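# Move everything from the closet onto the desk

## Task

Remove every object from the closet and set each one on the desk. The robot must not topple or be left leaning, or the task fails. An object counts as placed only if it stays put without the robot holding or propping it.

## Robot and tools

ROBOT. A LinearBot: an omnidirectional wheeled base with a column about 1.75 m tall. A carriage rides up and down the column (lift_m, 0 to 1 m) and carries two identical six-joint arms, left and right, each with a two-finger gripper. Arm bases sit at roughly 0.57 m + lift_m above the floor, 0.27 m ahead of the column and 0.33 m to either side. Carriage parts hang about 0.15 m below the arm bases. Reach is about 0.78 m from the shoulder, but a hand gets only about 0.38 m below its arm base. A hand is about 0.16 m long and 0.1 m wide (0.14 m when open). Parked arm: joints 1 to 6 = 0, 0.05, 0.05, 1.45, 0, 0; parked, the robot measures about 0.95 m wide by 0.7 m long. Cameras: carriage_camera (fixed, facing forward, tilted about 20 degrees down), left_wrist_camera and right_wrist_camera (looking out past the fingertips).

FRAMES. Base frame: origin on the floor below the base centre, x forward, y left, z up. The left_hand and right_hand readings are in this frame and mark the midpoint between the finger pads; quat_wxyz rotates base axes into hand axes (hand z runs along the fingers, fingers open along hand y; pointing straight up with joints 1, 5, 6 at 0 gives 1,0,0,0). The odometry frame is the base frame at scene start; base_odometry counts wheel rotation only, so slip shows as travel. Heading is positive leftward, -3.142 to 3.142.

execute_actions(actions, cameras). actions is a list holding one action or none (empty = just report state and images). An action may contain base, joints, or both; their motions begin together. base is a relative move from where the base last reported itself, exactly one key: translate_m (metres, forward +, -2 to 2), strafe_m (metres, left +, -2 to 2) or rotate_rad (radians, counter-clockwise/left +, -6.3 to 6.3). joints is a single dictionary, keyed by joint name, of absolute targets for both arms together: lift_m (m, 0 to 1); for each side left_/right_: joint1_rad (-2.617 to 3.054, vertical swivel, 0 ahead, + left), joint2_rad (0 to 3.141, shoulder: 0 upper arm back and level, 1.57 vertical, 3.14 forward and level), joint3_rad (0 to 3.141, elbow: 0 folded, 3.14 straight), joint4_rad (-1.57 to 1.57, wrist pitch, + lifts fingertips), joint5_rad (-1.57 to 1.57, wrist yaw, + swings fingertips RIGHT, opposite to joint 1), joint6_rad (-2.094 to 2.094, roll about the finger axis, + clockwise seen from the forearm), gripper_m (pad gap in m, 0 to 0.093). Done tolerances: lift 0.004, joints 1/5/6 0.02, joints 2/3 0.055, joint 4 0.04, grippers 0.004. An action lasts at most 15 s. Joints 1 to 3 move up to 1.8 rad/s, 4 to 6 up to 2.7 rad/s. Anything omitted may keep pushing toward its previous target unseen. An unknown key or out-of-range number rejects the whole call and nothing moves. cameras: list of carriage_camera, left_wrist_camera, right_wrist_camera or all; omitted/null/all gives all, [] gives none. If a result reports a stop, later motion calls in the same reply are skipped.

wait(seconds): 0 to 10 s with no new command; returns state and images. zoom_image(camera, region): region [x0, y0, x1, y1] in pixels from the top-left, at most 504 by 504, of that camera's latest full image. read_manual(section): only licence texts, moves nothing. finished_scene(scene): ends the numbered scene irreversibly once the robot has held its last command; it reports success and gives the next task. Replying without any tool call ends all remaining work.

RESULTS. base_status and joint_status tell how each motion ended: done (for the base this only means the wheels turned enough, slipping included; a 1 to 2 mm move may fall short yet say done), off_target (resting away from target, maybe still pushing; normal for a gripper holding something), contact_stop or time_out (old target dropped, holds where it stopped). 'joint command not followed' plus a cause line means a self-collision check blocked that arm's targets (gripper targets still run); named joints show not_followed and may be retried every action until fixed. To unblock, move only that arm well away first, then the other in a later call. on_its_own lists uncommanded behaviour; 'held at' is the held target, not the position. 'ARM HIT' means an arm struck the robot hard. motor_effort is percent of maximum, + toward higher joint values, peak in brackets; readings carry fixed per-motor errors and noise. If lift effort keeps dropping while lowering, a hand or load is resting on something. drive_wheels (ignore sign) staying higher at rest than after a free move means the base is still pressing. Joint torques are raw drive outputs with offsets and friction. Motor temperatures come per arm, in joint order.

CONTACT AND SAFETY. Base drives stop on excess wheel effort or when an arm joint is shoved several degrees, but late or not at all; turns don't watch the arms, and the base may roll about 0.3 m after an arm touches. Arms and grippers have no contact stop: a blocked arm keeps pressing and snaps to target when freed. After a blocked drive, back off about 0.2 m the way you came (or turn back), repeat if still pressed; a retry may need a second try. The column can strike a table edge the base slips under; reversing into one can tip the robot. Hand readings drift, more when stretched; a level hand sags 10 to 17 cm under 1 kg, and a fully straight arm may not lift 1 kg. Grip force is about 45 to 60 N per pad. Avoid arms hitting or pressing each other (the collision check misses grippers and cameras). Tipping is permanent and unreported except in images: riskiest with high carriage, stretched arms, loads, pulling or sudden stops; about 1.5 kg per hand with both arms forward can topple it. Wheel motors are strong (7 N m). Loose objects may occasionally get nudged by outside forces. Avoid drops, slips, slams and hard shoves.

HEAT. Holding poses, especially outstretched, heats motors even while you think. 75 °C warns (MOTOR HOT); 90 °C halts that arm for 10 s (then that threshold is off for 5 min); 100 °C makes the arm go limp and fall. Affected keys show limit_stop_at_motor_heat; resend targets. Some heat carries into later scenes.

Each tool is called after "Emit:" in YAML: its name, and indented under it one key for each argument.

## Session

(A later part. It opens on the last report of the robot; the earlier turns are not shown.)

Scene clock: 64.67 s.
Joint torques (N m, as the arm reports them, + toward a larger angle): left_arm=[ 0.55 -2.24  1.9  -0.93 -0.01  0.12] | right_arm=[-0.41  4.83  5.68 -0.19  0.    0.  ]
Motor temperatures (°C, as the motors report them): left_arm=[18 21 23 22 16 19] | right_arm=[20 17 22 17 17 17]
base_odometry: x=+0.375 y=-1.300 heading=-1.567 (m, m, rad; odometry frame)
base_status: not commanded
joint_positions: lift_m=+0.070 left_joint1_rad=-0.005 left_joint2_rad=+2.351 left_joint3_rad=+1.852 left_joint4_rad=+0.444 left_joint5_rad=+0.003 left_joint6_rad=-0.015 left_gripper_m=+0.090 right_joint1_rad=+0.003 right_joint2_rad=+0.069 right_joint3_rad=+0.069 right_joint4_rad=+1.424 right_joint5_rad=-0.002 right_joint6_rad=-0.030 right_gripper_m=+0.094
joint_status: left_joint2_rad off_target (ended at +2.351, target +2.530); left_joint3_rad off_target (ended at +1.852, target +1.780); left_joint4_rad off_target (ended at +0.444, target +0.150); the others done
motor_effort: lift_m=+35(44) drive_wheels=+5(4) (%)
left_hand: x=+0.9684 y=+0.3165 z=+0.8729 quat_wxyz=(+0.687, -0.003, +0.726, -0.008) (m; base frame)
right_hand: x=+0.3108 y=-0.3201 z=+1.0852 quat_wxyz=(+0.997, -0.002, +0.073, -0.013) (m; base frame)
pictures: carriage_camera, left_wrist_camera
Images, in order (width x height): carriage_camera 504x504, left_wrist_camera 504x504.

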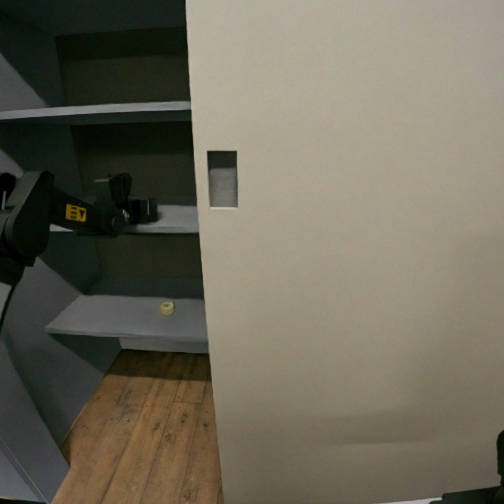

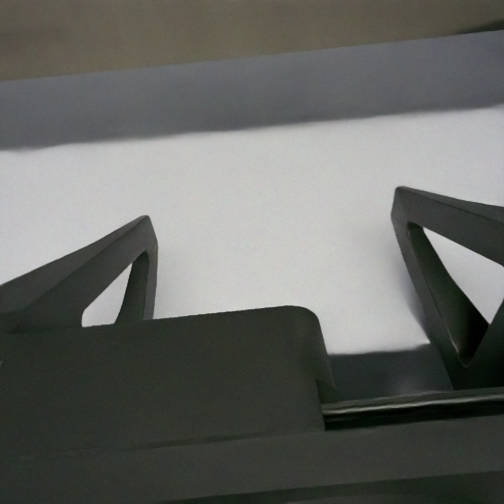

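Emit:
execute_actions:
  actions:
    - {"joints":{"lift_m":0.16,"left_joint2_rad":2.35,"left_joint3_rad":1.85,"left_joint4_rad":0.45,"left_joint1_rad":-0.35}}
  cameras: ["carriage_camera","left_wrist_camera"]

Scene clock: 66.40 s.
Joint torques (N m, as the arm reports them, + toward a larger angle): left_arm=[ -0.1  -17.9    7.07   2.16   0.     0.04] | right_arm=[-0.39  4.83  5.69 -0.18 -0.01  0.  ]
Motor temperatures (°C, as the motors report them): left_arm=[18 22 23 22 16 19] | right_arm=[20 17 22 17 17 17]
base_odometry: x=+0.375 y=-1.300 heading=-1.567 (m, m, rad; odometry frame)
base_status: not commanded
joint_positions: lift_m=+0.160 left_joint1_rad=-0.348 left_joint2_rad=+2.350 left_joint3_rad=+1.853 left_joint4_rad=+0.455 left_joint5_rad=+0.004 left_joint6_rad=-0.005 left_gripper_m=+0.090 right_joint1_rad=+0.003 right_joint2_rad=+0.069 right_joint3_rad=+0.069 right_joint4_rad=+1.423 right_joint5_rad=-0.002 right_joint6_rad=-0.030 right_gripper_m=+0.094
joint_status: all done
motor_effort: lift_m=+37(45) drive_wheels=+5(6) (%)
left_hand: x=+0.9265 y=+0.0828 z=+0.9675 quat_wxyz=(+0.681, +0.125, +0.711, -0.123) (m; base frame)
right_hand: x=+0.3109 y=-0.3201 z=+1.1751 quat_wxyz=(+0.997, -0.002, +0.073, -0.013) (m; base frame)
pictures: carriage_camera, left_wrist_camera
Images, in order (width x height): carriage_camera 504x504, left_wrist_camera 504x504.

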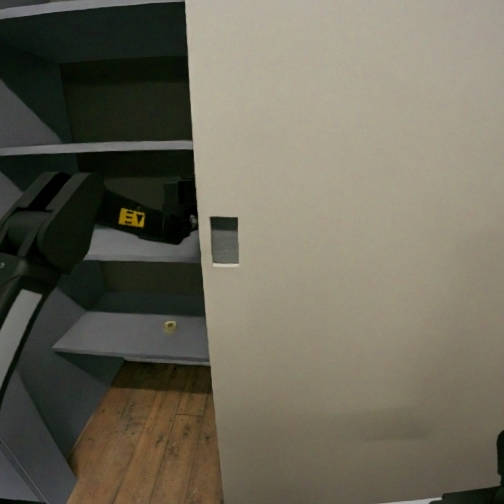

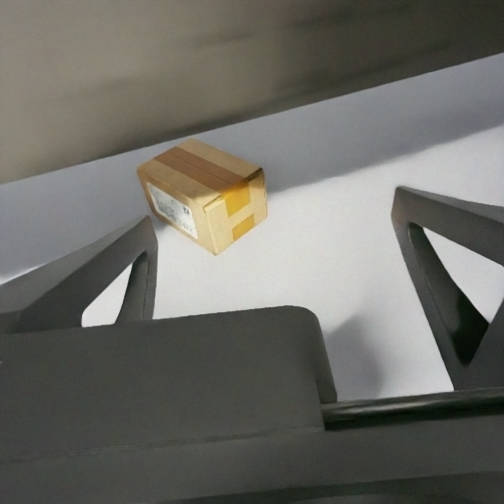

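Emit:
execute_actions:
  actions:
    - {"joints":{"left_joint1_rad":-0.25}}
  cameras: ["left_wrist_camera"]

Scene clock: 67.50 s.
Joint torques (N m, as the arm reports them, + toward a larger angle): left_arm=[ -0.52 -18.07   7.27   2.15   0.07   0.04] | right_arm=[-0.39  4.85  5.7  -0.18 -0.01  0.  ]
Motor temperatures (°C, as the motors report them): left_arm=[18 23 23 23 16 19] | right_arm=[20 17 22 17 17 17]
base_odometry: x=+0.375 y=-1.300 heading=-1.567 (m, m, rad; odometry frame)
base_status: not commanded
joint_positions: lift_m=+0.160 left_joint1_rad=-0.242 left_joint2_rad=+2.350 left_joint3_rad=+1.853 left_joint4_rad=+0.455 left_joint5_rad=-0.001 left_joint6_rad=-0.005 left_gripper_m=+0.090 right_joint1_rad=+0.003 right_joint2_rad=+0.069 right_joint3_rad=+0.069 right_joint4_rad=+1.423 right_joint5_rad=-0.002 right_joint6_rad=-0.030 right_gripper_m=+0.094
joint_status: all done
motor_effort: lift_m=+35(38) drive_wheels=+1(6) (%)
left_hand: x=+0.9482 y=+0.1539 z=+0.9675 quat_wxyz=(+0.687, +0.085, +0.717, -0.085) (m; base frame)
right_hand: x=+0.3109 y=-0.3201 z=+1.1751 quat_wxyz=(+0.997, -0.002, +0.073, -0.013) (m; base frame)
pictures: left_wrist_camera
Images, in order (width x height): left_wrist_camera 504x504.

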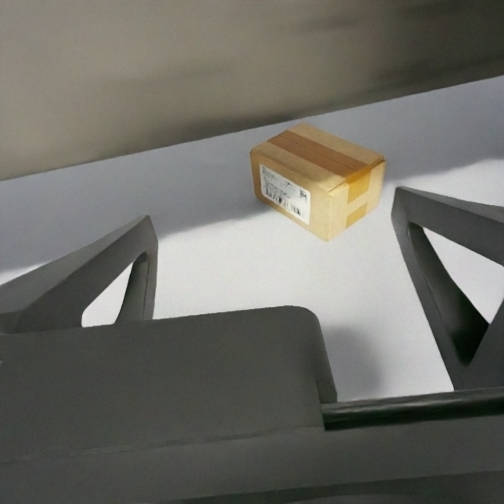

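Emit:
execute_actions:
  actions:
    - {"base":{"translate_m":0.05},"joints":{"left_joint1_rad":-0.2,"left_joint5_rad":0.42,"left_joint4_rad":0.2,"lift_m":0.14}}
  cameras: ["carriage_camera","left_wrist_camera"]

Scene clock: 70.03 s.
Joint torques (N m, as the arm reports them, + toward a larger angle): left_arm=[ -0.03 -18.27   7.13   2.09   0.24   0.05] | right_arm=[-0.4   4.86  5.72 -0.19 -0.01 -0.01]
Motor temperatures (°C, as the motors report them): left_arm=[18 25 24 23 16 19] | right_arm=[20 17 22 17 17 17]
base_odometry: x=+0.375 y=-1.351 heading=-1.567 (m, m, rad; odometry frame)
base_status: done
joint_positions: lift_m=+0.140 left_joint1_rad=-0.199 left_joint2_rad=+2.351 left_joint3_rad=+1.853 left_joint4_rad=+0.201 left_joint5_rad=+0.413 left_joint6_rad=-0.005 left_gripper_m=+0.090 right_joint1_rad=+0.003 right_joint2_rad=+0.069 right_joint3_rad=+0.069 right_joint4_rad=+1.424 right_joint5_rad=-0.002 right_joint6_rad=-0.030 right_gripper_m=+0.094
joint_status: all done
motor_effort: lift_m=+35(37) drive_wheels=-6(16) (%)
left_hand: x=+0.9175 y=+0.1204 z=+0.8890 quat_wxyz=(+0.562, +0.197, +0.771, -0.223) (m; base frame)
right_hand: x=+0.3107 y=-0.3201 z=+1.1551 quat_wxyz=(+0.997, -0.002, +0.073, -0.013) (m; base frame)
pictures: carriage_camera, left_wrist_camera
Images, in order (width x height): carriage_camera 504x504, left_wrist_camera 504x504.

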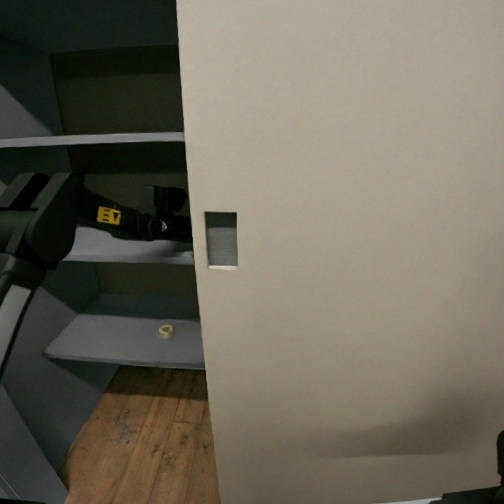

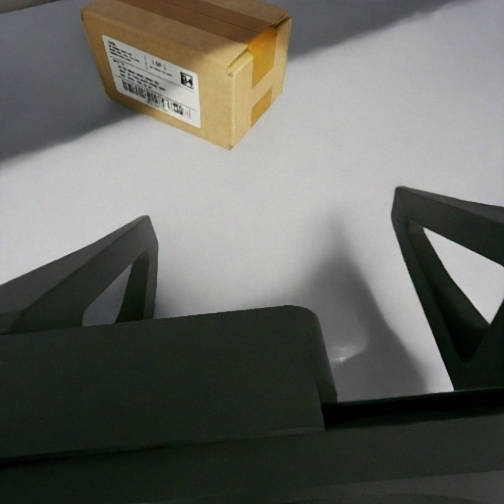

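Emit:
execute_actions:
  actions:
    - {"joints":{"left_joint1_rad":-0.04,"left_joint5_rad":0.55,"left_joint6_rad":0.1}}
  cameras: ["left_wrist_camera"]

Scene clock: 71.73 s.
Joint torques (N m, as the arm reports them, + toward a larger angle): left_arm=[ -0.29 -17.99   7.     2.06   0.26   0.05] | right_arm=[-0.4   4.87  5.7  -0.2  -0.01  0.  ]
Motor temperatures (°C, as the motors report them): left_arm=[18 26 24 23 16 19] | right_arm=[20 17 22 17 17 17]
base_odometry: x=+0.375 y=-1.351 heading=-1.567 (m, m, rad; odometry frame)
base_status: not commanded
joint_positions: lift_m=+0.140 left_joint1_rad=-0.035 left_joint2_rad=+2.351 left_joint3_rad=+1.853 left_joint4_rad=+0.201 left_joint5_rad=+0.543 left_joint6_rad=+0.094 left_gripper_m=+0.090 right_joint1_rad=+0.003 right_joint2_rad=+0.069 right_joint3_rad=+0.069 right_joint4_rad=+1.424 right_joint5_rad=-0.002 right_joint6_rad=-0.030 right_gripper_m=+0.094
joint_status: all done
motor_effort: lift_m=+36(36) drive_wheels=-1(2) (%)
left_hand: x=+0.9309 y=+0.2082 z=+0.8921 quat_wxyz=(+0.579, +0.209, +0.763, -0.199) (m; base frame)
right_hand: x=+0.3107 y=-0.3201 z=+1.1551 quat_wxyz=(+0.997, -0.002, +0.073, -0.013) (m; base frame)
pictures: left_wrist_camera
Images, in order (width x height): left_wrist_camera 504x504.

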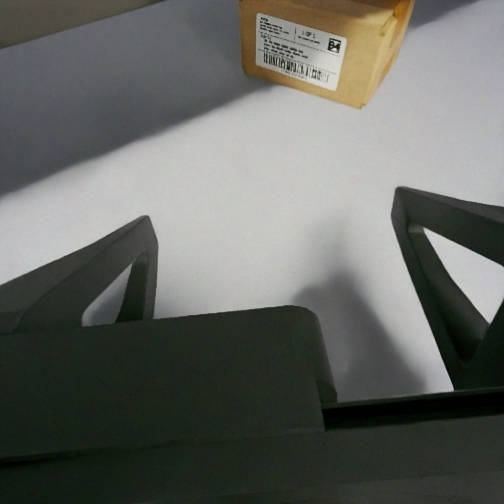

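Emit:
execute_actions:
  actions:
    - {"base":{"strafe_m":-0.06},"joints":{"left_joint6_rad":-0.25}}
  cameras: []

Emit:
execute_actions:
  actions:
    - {"base":{"translate_m":0.05}}
  cameras: ["carriage_camera","left_wrist_camera"]

Scene clock: 73.73 s.
Joint torques (N m, as the arm reports them, + toward a larger angle): left_arm=[ -0.13 -18.07   7.01   2.08   0.24  -0.03] | right_arm=[-0.41  4.84  5.68 -0.2  -0.01  0.  ]
Motor temperatures (°C, as the motors report them): left_arm=[18 28 24 23 16 19] | right_arm=[20 17 23 17 17 17]
base_odometry: x=+0.315 y=-1.351 heading=-1.567 (m, m, rad; odometry frame)
base_status: done
joint_positions: lift_m=+0.140 left_joint1_rad=-0.038 left_joint2_rad=+2.351 left_joint3_rad=+1.853 left_joint4_rad=+0.201 left_joint5_rad=+0.544 left_joint6_rad=-0.244 left_gripper_m=+0.090 right_joint1_rad=+0.003 right_joint2_rad=+0.069 right_joint3_rad=+0.069 right_joint4_rad=+1.424 right_joint5_rad=-0.002 right_joint6_rad=-0.030 right_gripper_m=+0.094
joint_status: all done
motor_effort: lift_m=+33(34) drive_wheels=-4(16) (%)
left_hand: x=+0.9305 y=+0.2066 z=+0.8921 quat_wxyz=(+0.537, +0.079, +0.787, -0.294) (m; base frame)
right_hand: x=+0.3107 y=-0.3201 z=+1.1551 quat_wxyz=(+0.997, -0.002, +0.073, -0.013) (m; base frame)
pictures: none
No camera images: the call's "cameras" was empty. Leave "cameras" out to get every camera's image.

Scene clock: 74.90 s.
Joint torques (N m, as the arm reports them, + toward a larger angle): left_arm=[ -0.02 -18.07   6.99   2.04   0.23  -0.03] | right_arm=[-0.39  4.82  5.69 -0.19 -0.01  0.  ]
Motor temperatures (°C, as the motors report them): left_arm=[18 28 24 23 16 19] | right_arm=[20 17 23 17 17 17]
base_odometry: x=+0.315 y=-1.401 heading=-1.568 (m, m, rad; odometry frame)
base_status: done
joint_positions: lift_m=+0.140 left_joint1_rad=-0.038 left_joint2_rad=+2.351 left_joint3_rad=+1.853 left_joint4_rad=+0.200 left_joint5_rad=+0.544 left_joint6_rad=-0.243 left_gripper_m=+0.090 right_joint1_rad=+0.003 right_joint2_rad=+0.069 right_joint3_rad=+0.069 right_joint4_rad=+1.424 right_joint5_rad=-0.002 right_joint6_rad=-0.030 right_gripper_m=+0.094
joint_status: not commanded
motor_effort: lift_m=+36(38) drive_wheels=-4(10) (%)
left_hand: x=+0.9305 y=+0.2066 z=+0.8918 quat_wxyz=(+0.536, +0.079, +0.787, -0.294) (m; base frame)
right_hand: x=+0.3107 y=-0.3201 z=+1.1551 quat_wxyz=(+0.997, -0.002, +0.073, -0.013) (m; base frame)
pictures: carriage_camera, left_wrist_camera
Images, in order (width x height): carriage_camera 504x504, left_wrist_camera 504x504.

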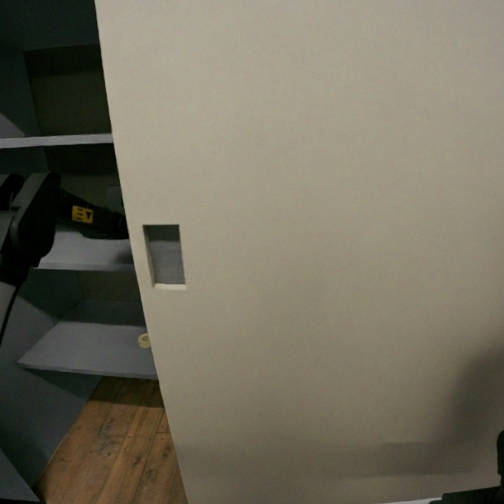

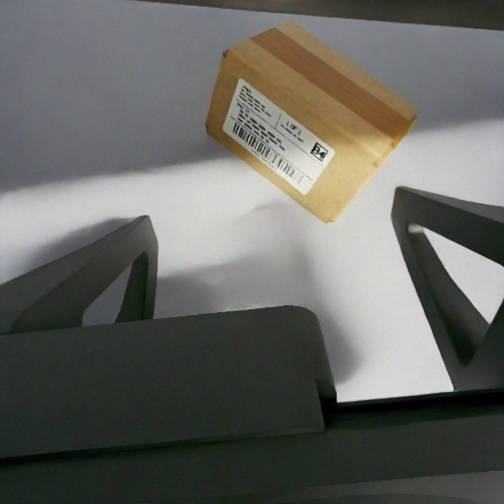

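Emit:
execute_actions:
  actions:
    - {"base":{"strafe_m":0.05},"joints":{"left_joint5_rad":0.9,"left_joint6_rad":-0.4}}
  cameras: ["left_wrist_camera"]

Scene clock: 77.13 s.
Joint torques (N m, as the arm reports them, + toward a larger angle): left_arm=[ -0.01 -17.96   6.79   1.84   0.31  -0.02] | right_arm=[-0.4   4.86  5.69 -0.2  -0.01  0.  ]
Motor temperatures (°C, as the motors report them): left_arm=[18 30 24 23 16 19] | right_arm=[20 18 23 17 17 17]
base_odometry: x=+0.365 y=-1.401 heading=-1.568 (m, m, rad; odometry frame)
base_status: done
joint_positions: lift_m=+0.140 left_joint1_rad=-0.039 left_joint2_rad=+2.351 left_joint3_rad=+1.853 left_joint4_rad=+0.209 left_joint5_rad=+0.892 left_joint6_rad=-0.393 left_gripper_m=+0.090 right_joint1_rad=+0.003 right_joint2_rad=+0.069 right_joint3_rad=+0.069 right_joint4_rad=+1.424 right_joint5_rad=-0.002 right_joint6_rad=-0.030 right_gripper_m=+0.094
joint_status: all done
motor_effort: lift_m=+36(36) drive_wheels=-1(15) (%)
left_hand: x=+0.8917 y=+0.1623 z=+0.9049 quat_wxyz=(+0.453, +0.127, +0.757, -0.453) (m; base frame)
right_hand: x=+0.3107 y=-0.3201 z=+1.1551 quat_wxyz=(+0.997, -0.002, +0.073, -0.013) (m; base frame)
pictures: left_wrist_camera
Images, in order (width x height): left_wrist_camera 504x504.

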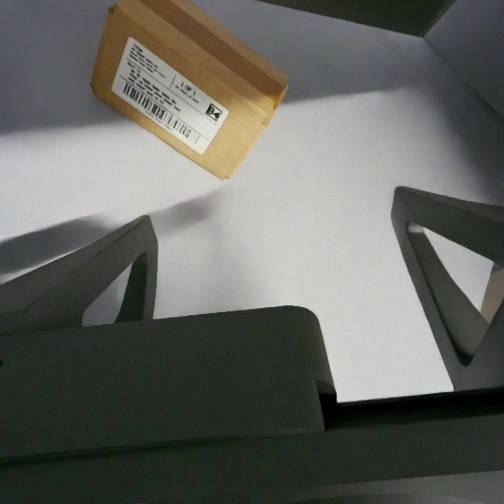

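Emit:
execute_actions:
  actions:
    - {"base":{"translate_m":-0.13}}
  cameras: []

Emit:
execute_actions:
  actions:
    - {"joints":{"left_joint1_rad":-0.32,"left_joint5_rad":-0.42,"left_joint6_rad":0.15}}
  cameras: ["carriage_camera","left_wrist_camera"]

Scene clock: 80.63 s.
Joint torques (N m, as the arm reports them, + toward a larger angle): left_arm=[  0.06 -17.9    6.96   1.87   0.3   -0.02] | right_arm=[-0.4   4.86  5.69 -0.19 -0.01  0.  ]
Motor temperatures (°C, as the motors report them): left_arm=[18 32 24 23 16 19] | right_arm=[20 18 23 17 17 17]
base_odometry: x=+0.364 y=-1.271 heading=-1.568 (m, m, rad; odometry frame)
base_status: done
joint_positions: lift_m=+0.140 left_joint1_rad=-0.039 left_joint2_rad=+2.351 left_joint3_rad=+1.853 left_joint4_rad=+0.203 left_joint5_rad=+0.893 left_joint6_rad=-0.393 left_gripper_m=+0.090 right_joint1_rad=+0.003 right_joint2_rad=+0.069 right_joint3_rad=+0.069 right_joint4_rad=+1.424 right_joint5_rad=-0.002 right_joint6_rad=-0.030 right_gripper_m=+0.094
joint_status: not commanded
motor_effort: lift_m=+38(37) drive_wheels=-3(12) (%)
left_hand: x=+0.8912 y=+0.1622 z=+0.9039 quat_wxyz=(+0.450, +0.125, +0.759, -0.454) (m; base frame)
right_hand: x=+0.3107 y=-0.3201 z=+1.1551 quat_wxyz=(+0.997, -0.002, +0.073, -0.013) (m; base frame)
pictures: none
No camera images: the call's "cameras" was empty. Leave "cameras" out to get every camera's image.

Scene clock: 82.23 s.
Joint torques (N m, as the arm reports them, + toward a larger angle): left_arm=[  0.   -18.12   7.1    2.06  -0.1    0.03] | right_arm=[-0.42  4.83  5.68 -0.19 -0.01  0.  ]
Motor temperatures (°C, as the motors report them): left_arm=[18 33 24 24 16 19] | right_arm=[20 18 23 17 17 17]
base_odometry: x=+0.364 y=-1.271 heading=-1.568 (m, m, rad; odometry frame)
base_status: not commanded
joint_positions: lift_m=+0.140 left_joint1_rad=-0.319 left_joint2_rad=+2.351 left_joint3_rad=+1.853 left_joint4_rad=+0.203 left_joint5_rad=-0.413 left_joint6_rad=+0.144 left_gripper_m=+0.090 right_joint1_rad=+0.003 right_joint2_rad=+0.069 right_joint3_rad=+0.069 right_joint4_rad=+1.424 right_joint5_rad=-0.002 right_joint6_rad=-0.030 right_gripper_m=+0.094
joint_status: all done
motor_effort: lift_m=+37(34) drive_wheels=+0(2) (%)
left_hand: x=+0.9323 y=+0.1759 z=+0.8895 quat_wxyz=(+0.595, +0.061, +0.793, +0.113) (m; base frame)
right_hand: x=+0.3107 y=-0.3201 z=+1.1551 quat_wxyz=(+0.997, -0.002, +0.073, -0.013) (m; base frame)
pictures: carriage_camera, left_wrist_camera
Images, in order (width x height): carriage_camera 504x504, left_wrist_camera 504x504.

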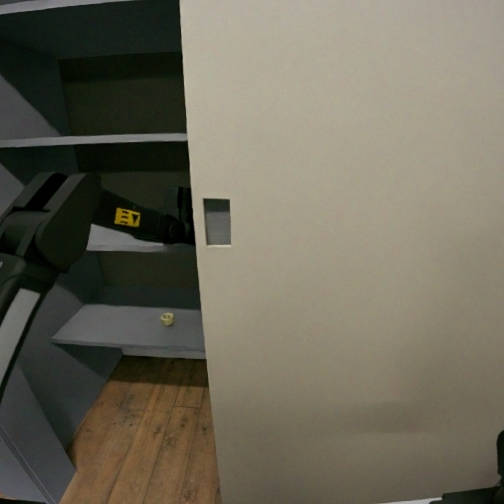

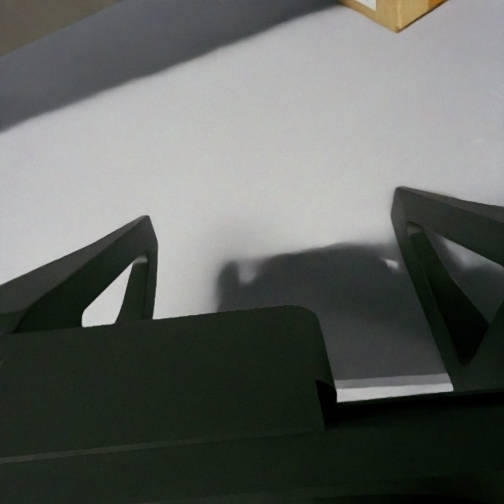

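Emit:
execute_actions:
  actions:
    - {"joints":{"left_joint1_rad":-0.04,"left_joint5_rad":0.95,"left_joint6_rad":-0.4}}
  cameras: []

Emit:
execute_actions:
  actions:
    - {"base":{"translate_m":0.18}}
  cameras: ["carriage_camera","left_wrist_camera"]

Scene clock: 85.40 s.
Joint torques (N m, as the arm reports them, + toward a larger angle): left_arm=[ -0.16 -17.9    6.93   1.78   0.32  -0.05] | right_arm=[-0.4   4.84  5.69 -0.19 -0.01  0.  ]
Motor temperatures (°C, as the motors report them): left_arm=[18 35 24 24 16 19] | right_arm=[20 18 23 17 17 17]
base_odometry: x=+0.364 y=-1.271 heading=-1.568 (m, m, rad; odometry frame)
base_status: not commanded
joint_positions: lift_m=+0.140 left_joint1_rad=-0.036 left_joint2_rad=+2.351 left_joint3_rad=+1.853 left_joint4_rad=+0.210 left_joint5_rad=+0.943 left_joint6_rad=-0.393 left_gripper_m=+0.090 right_joint1_rad=+0.003 right_joint2_rad=+0.069 right_joint3_rad=+0.069 right_joint4_rad=+1.424 right_joint5_rad=-0.002 right_joint6_rad=-0.030 right_gripper_m=+0.094
joint_status: all done
motor_effort: lift_m=+36(37) drive_wheels=+2(3) (%)
left_hand: x=+0.8853 y=+0.1591 z=+0.9070 quat_wxyz=(+0.443, +0.141, +0.751, -0.469) (m; base frame)
right_hand: x=+0.3107 y=-0.3201 z=+1.1551 quat_wxyz=(+0.997, -0.002, +0.073, -0.013) (m; base frame)
pictures: none
No camera images: the call's "cameras" was empty. Leave "cameras" out to get every camera's image.

Scene clock: 87.37 s.
Joint torques (N m, as the arm reports them, + toward a larger angle): left_arm=[ -0.09 -17.78   6.97   1.85   0.31  -0.02] | right_arm=[-0.42  4.87  5.7  -0.19 -0.02  0.  ]
Motor temperatures (°C, as the motors report them): left_arm=[18 35 25 24 16 19] | right_arm=[20 18 23 17 17 17]
base_odometry: x=+0.365 y=-1.451 heading=-1.567 (m, m, rad; odometry frame)
base_status: done
joint_positions: lift_m=+0.140 left_joint1_rad=-0.036 left_joint2_rad=+2.351 left_joint3_rad=+1.853 left_joint4_rad=+0.203 left_joint5_rad=+0.944 left_joint6_rad=-0.393 left_gripper_m=+0.090 right_joint1_rad=+0.003 right_joint2_rad=+0.069 right_joint3_rad=+0.069 right_joint4_rad=+1.424 right_joint5_rad=-0.002 right_joint6_rad=-0.030 right_gripper_m=+0.094
joint_status: not commanded
motor_effort: lift_m=+36(33) drive_wheels=-6(11) (%)
left_hand: x=+0.8848 y=+0.1590 z=+0.9060 quat_wxyz=(+0.440, +0.139, +0.752, -0.470) (m; base frame)
right_hand: x=+0.3107 y=-0.3201 z=+1.1551 quat_wxyz=(+0.997, -0.002, +0.073, -0.013) (m; base frame)
pictures: carriage_camera, left_wrist_camera
Images, in order (width x height): carriage_camera 504x504, left_wrist_camera 504x504.

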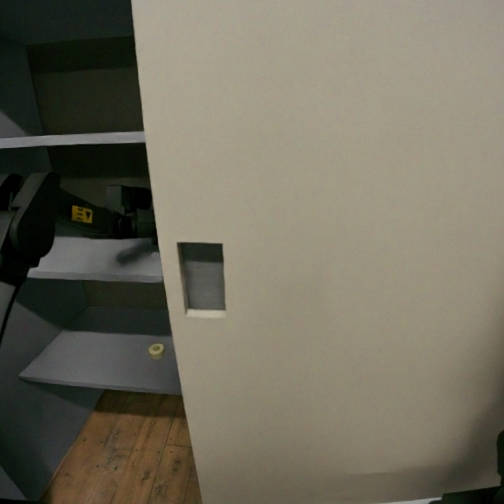

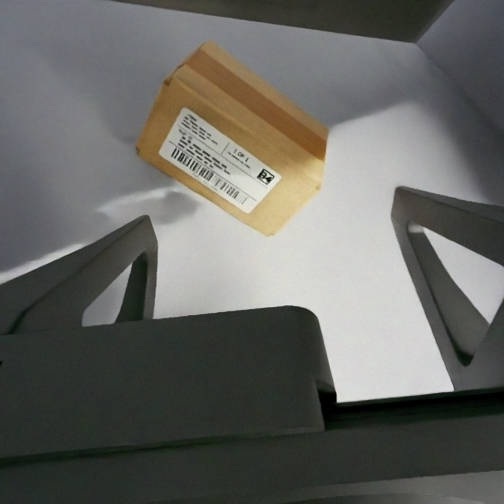

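Emit:
execute_actions:
  actions:
    - {"base":{"translate_m":-0.17}}
  cameras: []

Emit:
execute_actions:
  actions:
    - {"joints":{"left_joint1_rad":-0.33,"left_joint5_rad":0,"left_joint6_rad":0}}
  cameras: []

Emit:
execute_actions:
  actions:
    - {"base":{"translate_m":0.07}}
  cameras: ["carriage_camera","left_wrist_camera"]

Scene clock: 91.10 s.
Joint torques (N m, as the arm reports them, + toward a larger angle): left_arm=[ -0.15 -17.96   7.03   1.86   0.33  -0.01] | right_arm=[-0.4   4.84  5.69 -0.19 -0.02  0.  ]
Motor temperatures (°C, as the motors report them): left_arm=[18 37 25 24 16 19] | right_arm=[20 18 23 17 17 17]
base_odometry: x=+0.365 y=-1.281 heading=-1.567 (m, m, rad; odometry frame)
base_status: done
joint_positions: lift_m=+0.140 left_joint1_rad=-0.036 left_joint2_rad=+2.351 left_joint3_rad=+1.853 left_joint4_rad=+0.201 left_joint5_rad=+0.944 left_joint6_rad=-0.393 left_gripper_m=+0.090 right_joint1_rad=+0.003 right_joint2_rad=+0.069 right_joint3_rad=+0.069 right_joint4_rad=+1.423 right_joint5_rad=-0.002 right_joint6_rad=-0.030 right_gripper_m=+0.094
joint_status: not commanded
motor_effort: lift_m=+34(39) drive_wheels=-2(15) (%)
left_hand: x=+0.8847 y=+0.1590 z=+0.9057 quat_wxyz=(+0.440, +0.139, +0.753, -0.470) (m; base frame)
right_hand: x=+0.3109 y=-0.3201 z=+1.1551 quat_wxyz=(+0.997, -0.002, +0.073, -0.013) (m; base frame)
pictures: none
No camera images: the call's "cameras" was empty. Leave "cameras" out to get every camera's image.

Scene clock: 92.50 s.
Joint torques (N m, as the arm reports them, + toward a larger angle): left_arm=[ -0.02 -18.11   7.14   2.15  -0.01   0.03] | right_arm=[-0.4   4.84  5.71 -0.18 -0.01  0.  ]
Motor temperatures (°C, as the motors report them): left_arm=[18 38 25 24 16 19] | right_arm=[20 18 23 17 17 17]
base_odometry: x=+0.365 y=-1.281 heading=-1.567 (m, m, rad; odometry frame)
base_status: not commanded
joint_positions: lift_m=+0.140 left_joint1_rad=-0.329 left_joint2_rad=+2.351 left_joint3_rad=+1.853 left_joint4_rad=+0.201 left_joint5_rad=+0.006 left_joint6_rad=-0.005 left_gripper_m=+0.090 right_joint1_rad=+0.003 right_joint2_rad=+0.069 right_joint3_rad=+0.069 right_joint4_rad=+1.423 right_joint5_rad=-0.002 right_joint6_rad=-0.030 right_gripper_m=+0.094
joint_status: all done
motor_effort: lift_m=+35(36) drive_wheels=-5(0) (%)
left_hand: x=+0.9211 y=+0.0983 z=+0.8849 quat_wxyz=(+0.586, +0.132, +0.793, -0.101) (m; base frame)
right_hand: x=+0.3109 y=-0.3201 z=+1.1551 quat_wxyz=(+0.997, -0.002, +0.073, -0.013) (m; base frame)
pictures: none
No camera images: the call's "cameras" was empty. Leave "cameras" out to get every camera's image.

Scene clock: 93.83 s.
Joint torques (N m, as the arm reports them, + toward a larger angle): left_arm=[ -0.12 -18.02   7.19   2.19  -0.01   0.04] | right_arm=[-0.39  4.84  5.62 -0.18 -0.02  0.  ]
Motor temperatures (°C, as the motors report them): left_arm=[18 38 25 24 16 19] | right_arm=[20 18 23 17 17 17]
base_odometry: x=+0.365 y=-1.351 heading=-1.567 (m, m, rad; odometry frame)
base_status: done
joint_positions: lift_m=+0.140 left_joint1_rad=-0.329 left_joint2_rad=+2.351 left_joint3_rad=+1.853 left_joint4_rad=+0.198 left_joint5_rad=+0.006 left_joint6_rad=-0.005 left_gripper_m=+0.090 right_joint1_rad=+0.003 right_joint2_rad=+0.069 right_joint3_rad=+0.069 right_joint4_rad=+1.423 right_joint5_rad=-0.002 right_joint6_rad=-0.030 right_gripper_m=+0.094
joint_status: not commanded
motor_effort: lift_m=+37(34) drive_wheels=-3(11) (%)
left_hand: x=+0.9208 y=+0.0984 z=+0.8841 quat_wxyz=(+0.585, +0.132, +0.794, -0.101) (m; base frame)
right_hand: x=+0.3109 y=-0.3201 z=+1.1551 quat_wxyz=(+0.997, -0.002, +0.073, -0.013) (m; base frame)
pictures: carriage_camera, left_wrist_camera
Images, in order (width x height): carriage_camera 504x504, left_wrist_camera 504x504.

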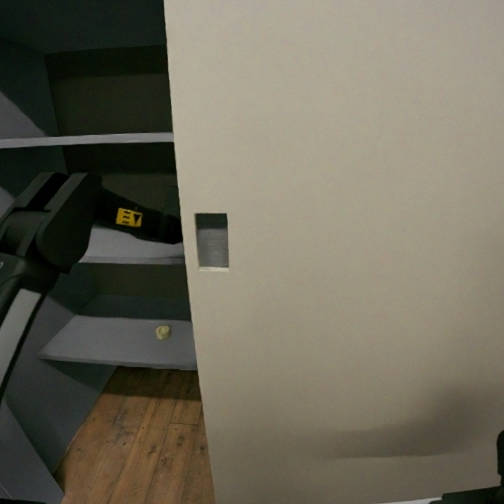

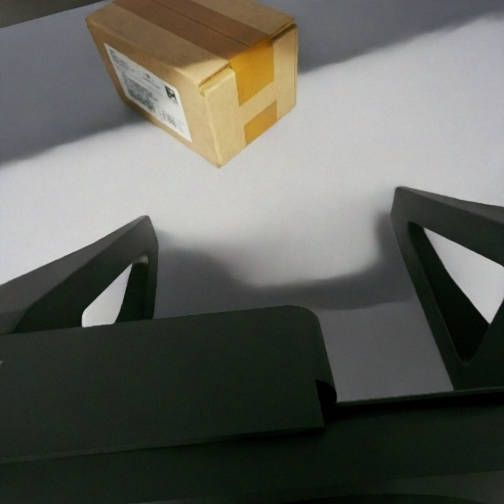

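Emit:
execute_actions:
  actions:
    - {"joints":{"left_joint1_rad":-0.40,"left_joint5_rad":-0.42,"left_joint6_rad":0.15}}
  cameras: ["carriage_camera","left_wrist_camera"]

Scene clock: 95.33 s.
Joint torques (N m, as the arm reports them, + toward a larger angle): left_arm=[  0.49 -18.24   7.29   2.14  -0.12   0.02] | right_arm=[-0.4   4.85  5.71 -0.18 -0.01  0.  ]
Motor temperatures (°C, as the motors report them): left_arm=[18 39 25 24 16 19] | right_arm=[20 18 23 17 17 17]
base_odometry: x=+0.365 y=-1.351 heading=-1.567 (m, m, rad; odometry frame)
base_status: not commanded
joint_positions: lift_m=+0.140 left_joint1_rad=-0.407 left_joint2_rad=+2.351 left_joint3_rad=+1.853 left_joint4_rad=+0.197 left_joint5_rad=-0.413 left_joint6_rad=+0.144 left_gripper_m=+0.090 right_joint1_rad=+0.003 right_joint2_rad=+0.069 right_joint3_rad=+0.069 right_joint4_rad=+1.423 right_joint5_rad=-0.002 right_joint6_rad=-0.030 right_gripper_m=+0.094
joint_status: all done
motor_effort: lift_m=+40(38) drive_wheels=-5(1) (%)
left_hand: x=+0.9166 y=+0.1185 z=+0.8883 quat_wxyz=(+0.597, +0.097, +0.791, +0.087) (m; base frame)
right_hand: x=+0.3109 y=-0.3201 z=+1.1551 quat_wxyz=(+0.997, -0.002, +0.073, -0.013) (m; base frame)
pictures: carriage_camera, left_wrist_camera
Images, in order (width x height): carriage_camera 504x504, left_wrist_camera 504x504.

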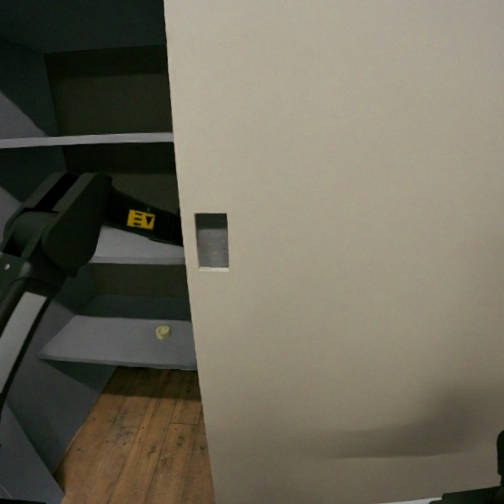

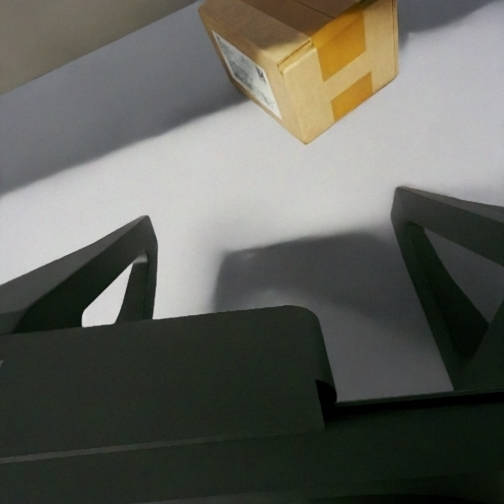

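Emit:
execute_actions:
  actions:
    - {"base":{"translate_m":0.07},"joints":{"left_joint5_rad":-0.33,"left_joint6_rad":0.08}}
  cameras: ["left_wrist_camera"]

Scene clock: 97.10 s.
Joint torques (N m, as the arm reports them, + toward a larger angle): left_arm=[  0.73 -18.04   7.12   2.11   0.06  -0.06] | right_arm=[-0.37  4.85  5.68 -0.18 -0.01  0.  ]
Motor temperatures (°C, as the motors report them): left_arm=[18 40 25 24 16 19] | right_arm=[20 18 23 17 17 17]
base_odometry: x=+0.365 y=-1.421 heading=-1.567 (m, m, rad; odometry frame)
base_status: done
joint_positions: lift_m=+0.140 left_joint1_rad=-0.407 left_joint2_rad=+2.351 left_joint3_rad=+1.853 left_joint4_rad=+0.197 left_joint5_rad=-0.336 left_joint6_rad=+0.085 left_gripper_m=+0.090 right_joint1_rad=+0.003 right_joint2_rad=+0.069 right_joint3_rad=+0.069 right_joint4_rad=+1.423 right_joint5_rad=-0.002 right_joint6_rad=-0.030 right_gripper_m=+0.094
joint_status: all done
motor_effort: lift_m=+32(38) drive_wheels=-6(12) (%)
left_hand: x=+0.9160 y=+0.1054 z=+0.8867 quat_wxyz=(+0.599, +0.097, +0.794, +0.039) (m; base frame)
right_hand: x=+0.3109 y=-0.3201 z=+1.1551 quat_wxyz=(+0.997, -0.002, +0.073, -0.013) (m; base frame)
pictures: left_wrist_camera
Images, in order (width x height): left_wrist_camera 504x504.

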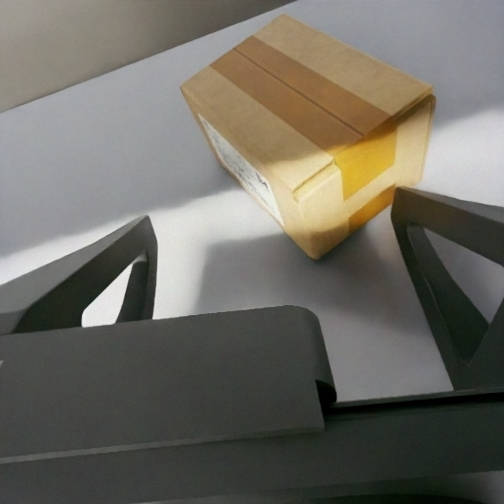

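Emit:
execute_actions:
  actions:
    - {"base":{"translate_m":-0.05}}
  cameras: []

Emit:
execute_actions:
  actions:
    - {"base":{"strafe_m":-0.04},"joints":{"left_joint1_rad":-0.58,"left_joint5_rad":-0.85,"left_joint6_rad":0.2}}
  cameras: ["carriage_camera","left_wrist_camera"]

Scene clock: 99.30 s.
Joint torques (N m, as the arm reports them, + toward a larger angle): left_arm=[  0.4  -18.04   7.15   2.16   0.06  -0.07] | right_arm=[-0.42  4.86  5.67 -0.18 -0.01  0.  ]
Motor temperatures (°C, as the motors report them): left_arm=[18 41 25 25 16 19] | right_arm=[20 18 23 17 17 17]
base_odometry: x=+0.365 y=-1.371 heading=-1.567 (m, m, rad; odometry frame)
base_status: done
joint_positions: lift_m=+0.140 left_joint1_rad=-0.405 left_joint2_rad=+2.351 left_joint3_rad=+1.853 left_joint4_rad=+0.196 left_joint5_rad=-0.336 left_joint6_rad=+0.085 left_gripper_m=+0.090 right_joint1_rad=+0.003 right_joint2_rad=+0.069 right_joint3_rad=+0.069 right_joint4_rad=+1.422 right_joint5_rad=-0.002 right_joint6_rad=-0.030 right_gripper_m=+0.094
joint_status: not commanded
motor_effort: lift_m=+32(38) drive_wheels=+1(10) (%)
left_hand: x=+0.9163 y=+0.1066 z=+0.8866 quat_wxyz=(+0.598, +0.097, +0.794, +0.040) (m; base frame)
right_hand: x=+0.3111 y=-0.3201 z=+1.1550 quat_wxyz=(+0.997, -0.002, +0.074, -0.013) (m; base frame)
pictures: none
No camera images: the call's "cameras" was empty. Leave "cameras" out to get every camera's image.

Scene clock: 100.40 s.
Joint torques (N m, as the arm reports them, + toward a larger angle): left_arm=[  0.43 -17.95   6.86   1.96  -0.21   0.01] | right_arm=[-0.43  4.83  5.67 -0.18 -0.02 -0.01]
Motor temperatures (°C, as the motors report them): left_arm=[18 41 25 25 16 19] | right_arm=[20 18 23 17 17 17]
base_odometry: x=+0.325 y=-1.371 heading=-1.567 (m, m, rad; odometry frame)
base_status: done
joint_positions: lift_m=+0.140 left_joint1_rad=-0.586 left_joint2_rad=+2.351 left_joint3_rad=+1.853 left_joint4_rad=+0.196 left_joint5_rad=-0.842 left_joint6_rad=+0.195 left_gripper_m=+0.090 right_joint1_rad=+0.003 right_joint2_rad=+0.069 right_joint3_rad=+0.069 right_joint4_rad=+1.422 right_joint5_rad=-0.002 right_joint6_rad=-0.030 right_gripper_m=+0.094
joint_status: all done
motor_effort: lift_m=+37(37) drive_wheels=+2(9) (%)
left_hand: x=+0.8687 y=+0.0789 z=+0.9008 quat_wxyz=(+0.595, +0.056, +0.772, +0.217) (m; base frame)
right_hand: x=+0.3111 y=-0.3201 z=+1.1550 quat_wxyz=(+0.997, -0.002, +0.074, -0.013) (m; base frame)
pictures: carriage_camera, left_wrist_camera
Images, in order (width x height): carriage_camera 504x504, left_wrist_camera 504x504.

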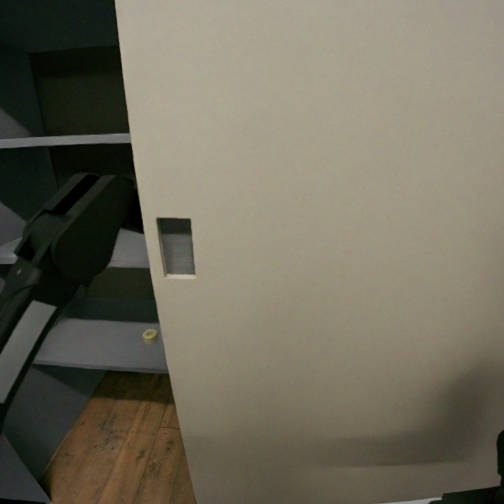

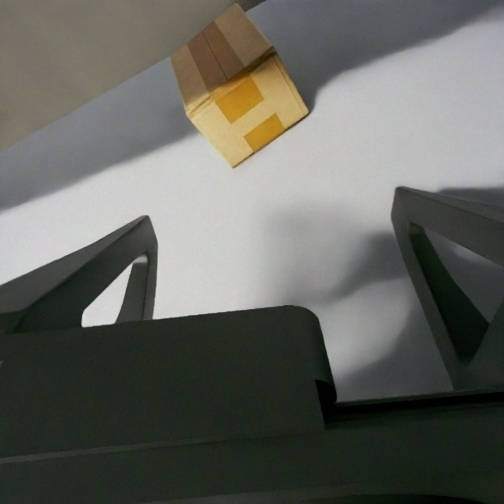

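Emit:
execute_actions:
  actions:
    - {"base":{"strafe_m":0.03},"joints":{"left_joint6_rad":-0.22}}
  cameras: []

Emit:
execute_actions:
  actions:
    - {"base":{"translate_m":0.05}}
  cameras: ["left_wrist_camera"]

Scene clock: 102.33 s.
Joint torques (N m, as the arm reports them, + toward a larger angle): left_arm=[  0.44 -18.07   6.88   1.92  -0.21  -0.06] | right_arm=[-0.41  4.83  5.67 -0.18 -0.01  0.  ]
Motor temperatures (°C, as the motors report them): left_arm=[18 42 25 25 16 19] | right_arm=[20 18 23 17 17 17]
base_odometry: x=+0.355 y=-1.371 heading=-1.567 (m, m, rad; odometry frame)
base_status: done
joint_positions: lift_m=+0.140 left_joint1_rad=-0.583 left_joint2_rad=+2.351 left_joint3_rad=+1.853 left_joint4_rad=+0.196 left_joint5_rad=-0.843 left_joint6_rad=-0.214 left_gripper_m=+0.090 right_joint1_rad=+0.003 right_joint2_rad=+0.069 right_joint3_rad=+0.069 right_joint4_rad=+1.422 right_joint5_rad=-0.002 right_joint6_rad=-0.030 right_gripper_m=+0.094
joint_status: all done
motor_effort: lift_m=+37(38) drive_wheels=-4(9) (%)
left_hand: x=+0.8695 y=+0.0812 z=+0.9008 quat_wxyz=(+0.626, -0.104, +0.767, +0.094) (m; base frame)
right_hand: x=+0.3111 y=-0.3201 z=+1.1550 quat_wxyz=(+0.997, -0.002, +0.074, -0.013) (m; base frame)
pictures: none
No camera images: the call's "cameras" was empty. Leave "cameras" out to get every camera's image.

Scene clock: 103.53 s.
Joint torques (N m, as the arm reports them, + toward a larger angle): left_arm=[  0.27 -18.02   6.99   1.95  -0.2   -0.06] | right_arm=[-0.42  4.85  5.7  -0.18 -0.01  0.  ]
Motor temperatures (°C, as the motors report them): left_arm=[18 42 25 25 16 19] | right_arm=[20 18 23 17 17 17]
base_odometry: x=+0.355 y=-1.421 heading=-1.566 (m, m, rad; odometry frame)
base_status: done
joint_positions: lift_m=+0.140 left_joint1_rad=-0.583 left_joint2_rad=+2.351 left_joint3_rad=+1.853 left_joint4_rad=+0.197 left_joint5_rad=-0.843 left_joint6_rad=-0.214 left_gripper_m=+0.090 right_joint1_rad=+0.003 right_joint2_rad=+0.069 right_joint3_rad=+0.069 right_joint4_rad=+1.422 right_joint5_rad=-0.002 right_joint6_rad=-0.030 right_gripper_m=+0.094
joint_status: not commanded
motor_effort: lift_m=+34(38) drive_wheels=-3(12) (%)
left_hand: x=+0.8695 y=+0.0811 z=+0.9009 quat_wxyz=(+0.626, -0.104, +0.767, +0.094) (m; base frame)
right_hand: x=+0.3111 y=-0.3201 z=+1.1550 quat_wxyz=(+0.997, -0.002, +0.074, -0.013) (m; base frame)
pictures: left_wrist_camera
Images, in order (width x height): left_wrist_camera 504x504.

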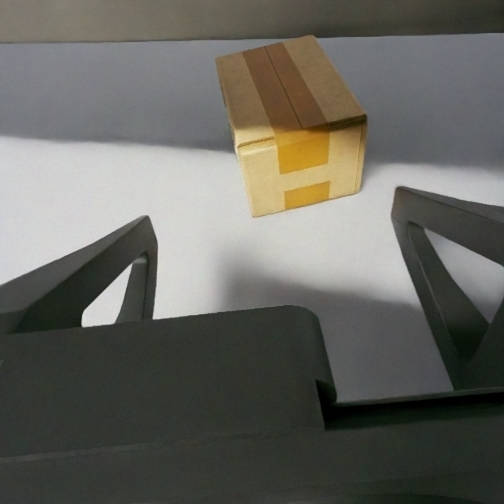

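Emit:
execute_actions:
  actions:
    - {"base":{"translate_m":0.07},"joints":{"lift_m":0.115}}
  cameras: ["left_wrist_camera"]

Scene clock: 106.13 s.
Joint torques (N m, as the arm reports them, + toward a larger angle): left_arm=[  0.11 -18.36   6.86   1.89  -0.15   0.  ] | right_arm=[ 2.81  5.05  5.57 -1.09  0.01 -0.14]
Motor temperatures (°C, as the motors report them): left_arm=[18 43 25 25 16 19] | right_arm=[20 18 23 17 17 17]
base_odometry: x=+0.356 y=-1.488 heading=-1.570 (m, m, rad; odometry frame)
base_status: translate_m contact_stop (by the wheels' count: +0.067 of +0.070)
joint_positions: lift_m=+0.115 left_joint1_rad=-0.580 left_joint2_rad=+2.355 left_joint3_rad=+1.853 left_joint4_rad=+0.199 left_joint5_rad=-0.846 left_joint6_rad=-0.221 left_gripper_m=+0.090 right_joint1_rad=-0.035 right_joint2_rad=+0.068 right_joint3_rad=+0.069 right_joint4_rad=+1.487 right_joint5_rad=-0.003 right_joint6_rad=-0.017 right_gripper_m=+0.094
joint_status: all done
motor_effort: lift_m=+36(42) drive_wheels=+25(75) (%)
left_hand: x=+0.8704 y=+0.0830 z=+0.8743 quat_wxyz=(+0.626, -0.108, +0.766, +0.094) (m; base frame)
right_hand: x=+0.2951 y=-0.3207 z=+1.1319 quat_wxyz=(+0.999, -0.001, +0.041, -0.026) (m; base frame)
pictures: left_wrist_camera
Images, in order (width x height): left_wrist_camera 504x504.

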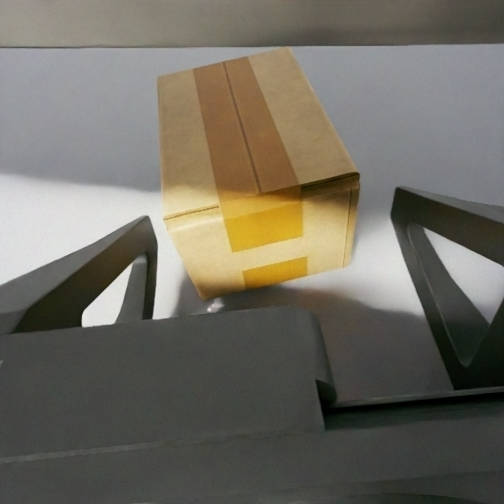

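Emit:
execute_actions:
  actions:
    - {"base":{"translate_m":-0.02},"joints":{"left_joint1_rad":-0.50,"left_joint2_rad":2.64,"left_joint3_rad":2.38,"left_joint4_rad":-0.04,"left_joint5_rad":-0.78}}
  cameras: ["left_wrist_camera"]

Scene clock: 108.27 s.
Joint torques (N m, as the arm reports them, + toward a larger angle): left_arm=[  0.06 -18.67   8.67   1.78  -0.08   0.1 ] | right_arm=[ 0.45  4.93  5.67 -0.41  0.   -0.04]
Motor temperatures (°C, as the motors report them): left_arm=[18 44 25 25 16 19] | right_arm=[20 18 23 17 17 17]
base_odometry: x=+0.356 y=-1.468 heading=-1.569 (m, m, rad; odometry frame)
base_status: done
joint_positions: lift_m=+0.115 left_joint1_rad=-0.500 left_joint2_rad=+2.625 left_joint3_rad=+2.363 left_joint4_rad=-0.029 left_joint5_rad=-0.782 left_joint6_rad=-0.227 left_gripper_m=+0.090 right_joint1_rad=-0.007 right_joint2_rad=+0.068 right_joint3_rad=+0.069 right_joint4_rad=+1.438 right_joint5_rad=-0.003 right_joint6_rad=-0.026 right_gripper_m=+0.094
joint_status: all done
motor_effort: lift_m=+36(37) drive_wheels=-3(13) (%)
left_hand: x=+0.9365 y=+0.0964 z=+0.8770 quat_wxyz=(+0.624, -0.125, +0.766, +0.090) (m; base frame)
right_hand: x=+0.3071 y=-0.3203 z=+1.1307 quat_wxyz=(+0.998, -0.002, +0.066, -0.017) (m; base frame)
pictures: left_wrist_camera
Images, in order (width x height): left_wrist_camera 504x504.

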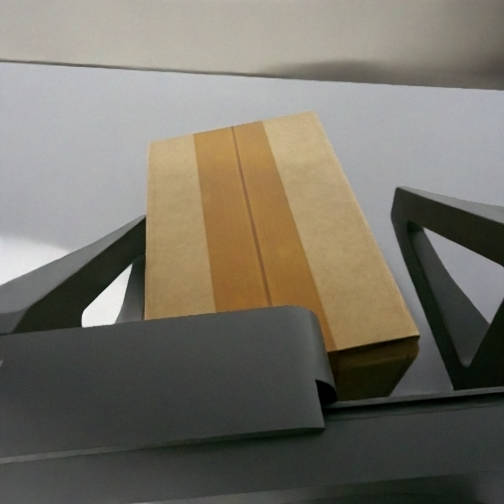

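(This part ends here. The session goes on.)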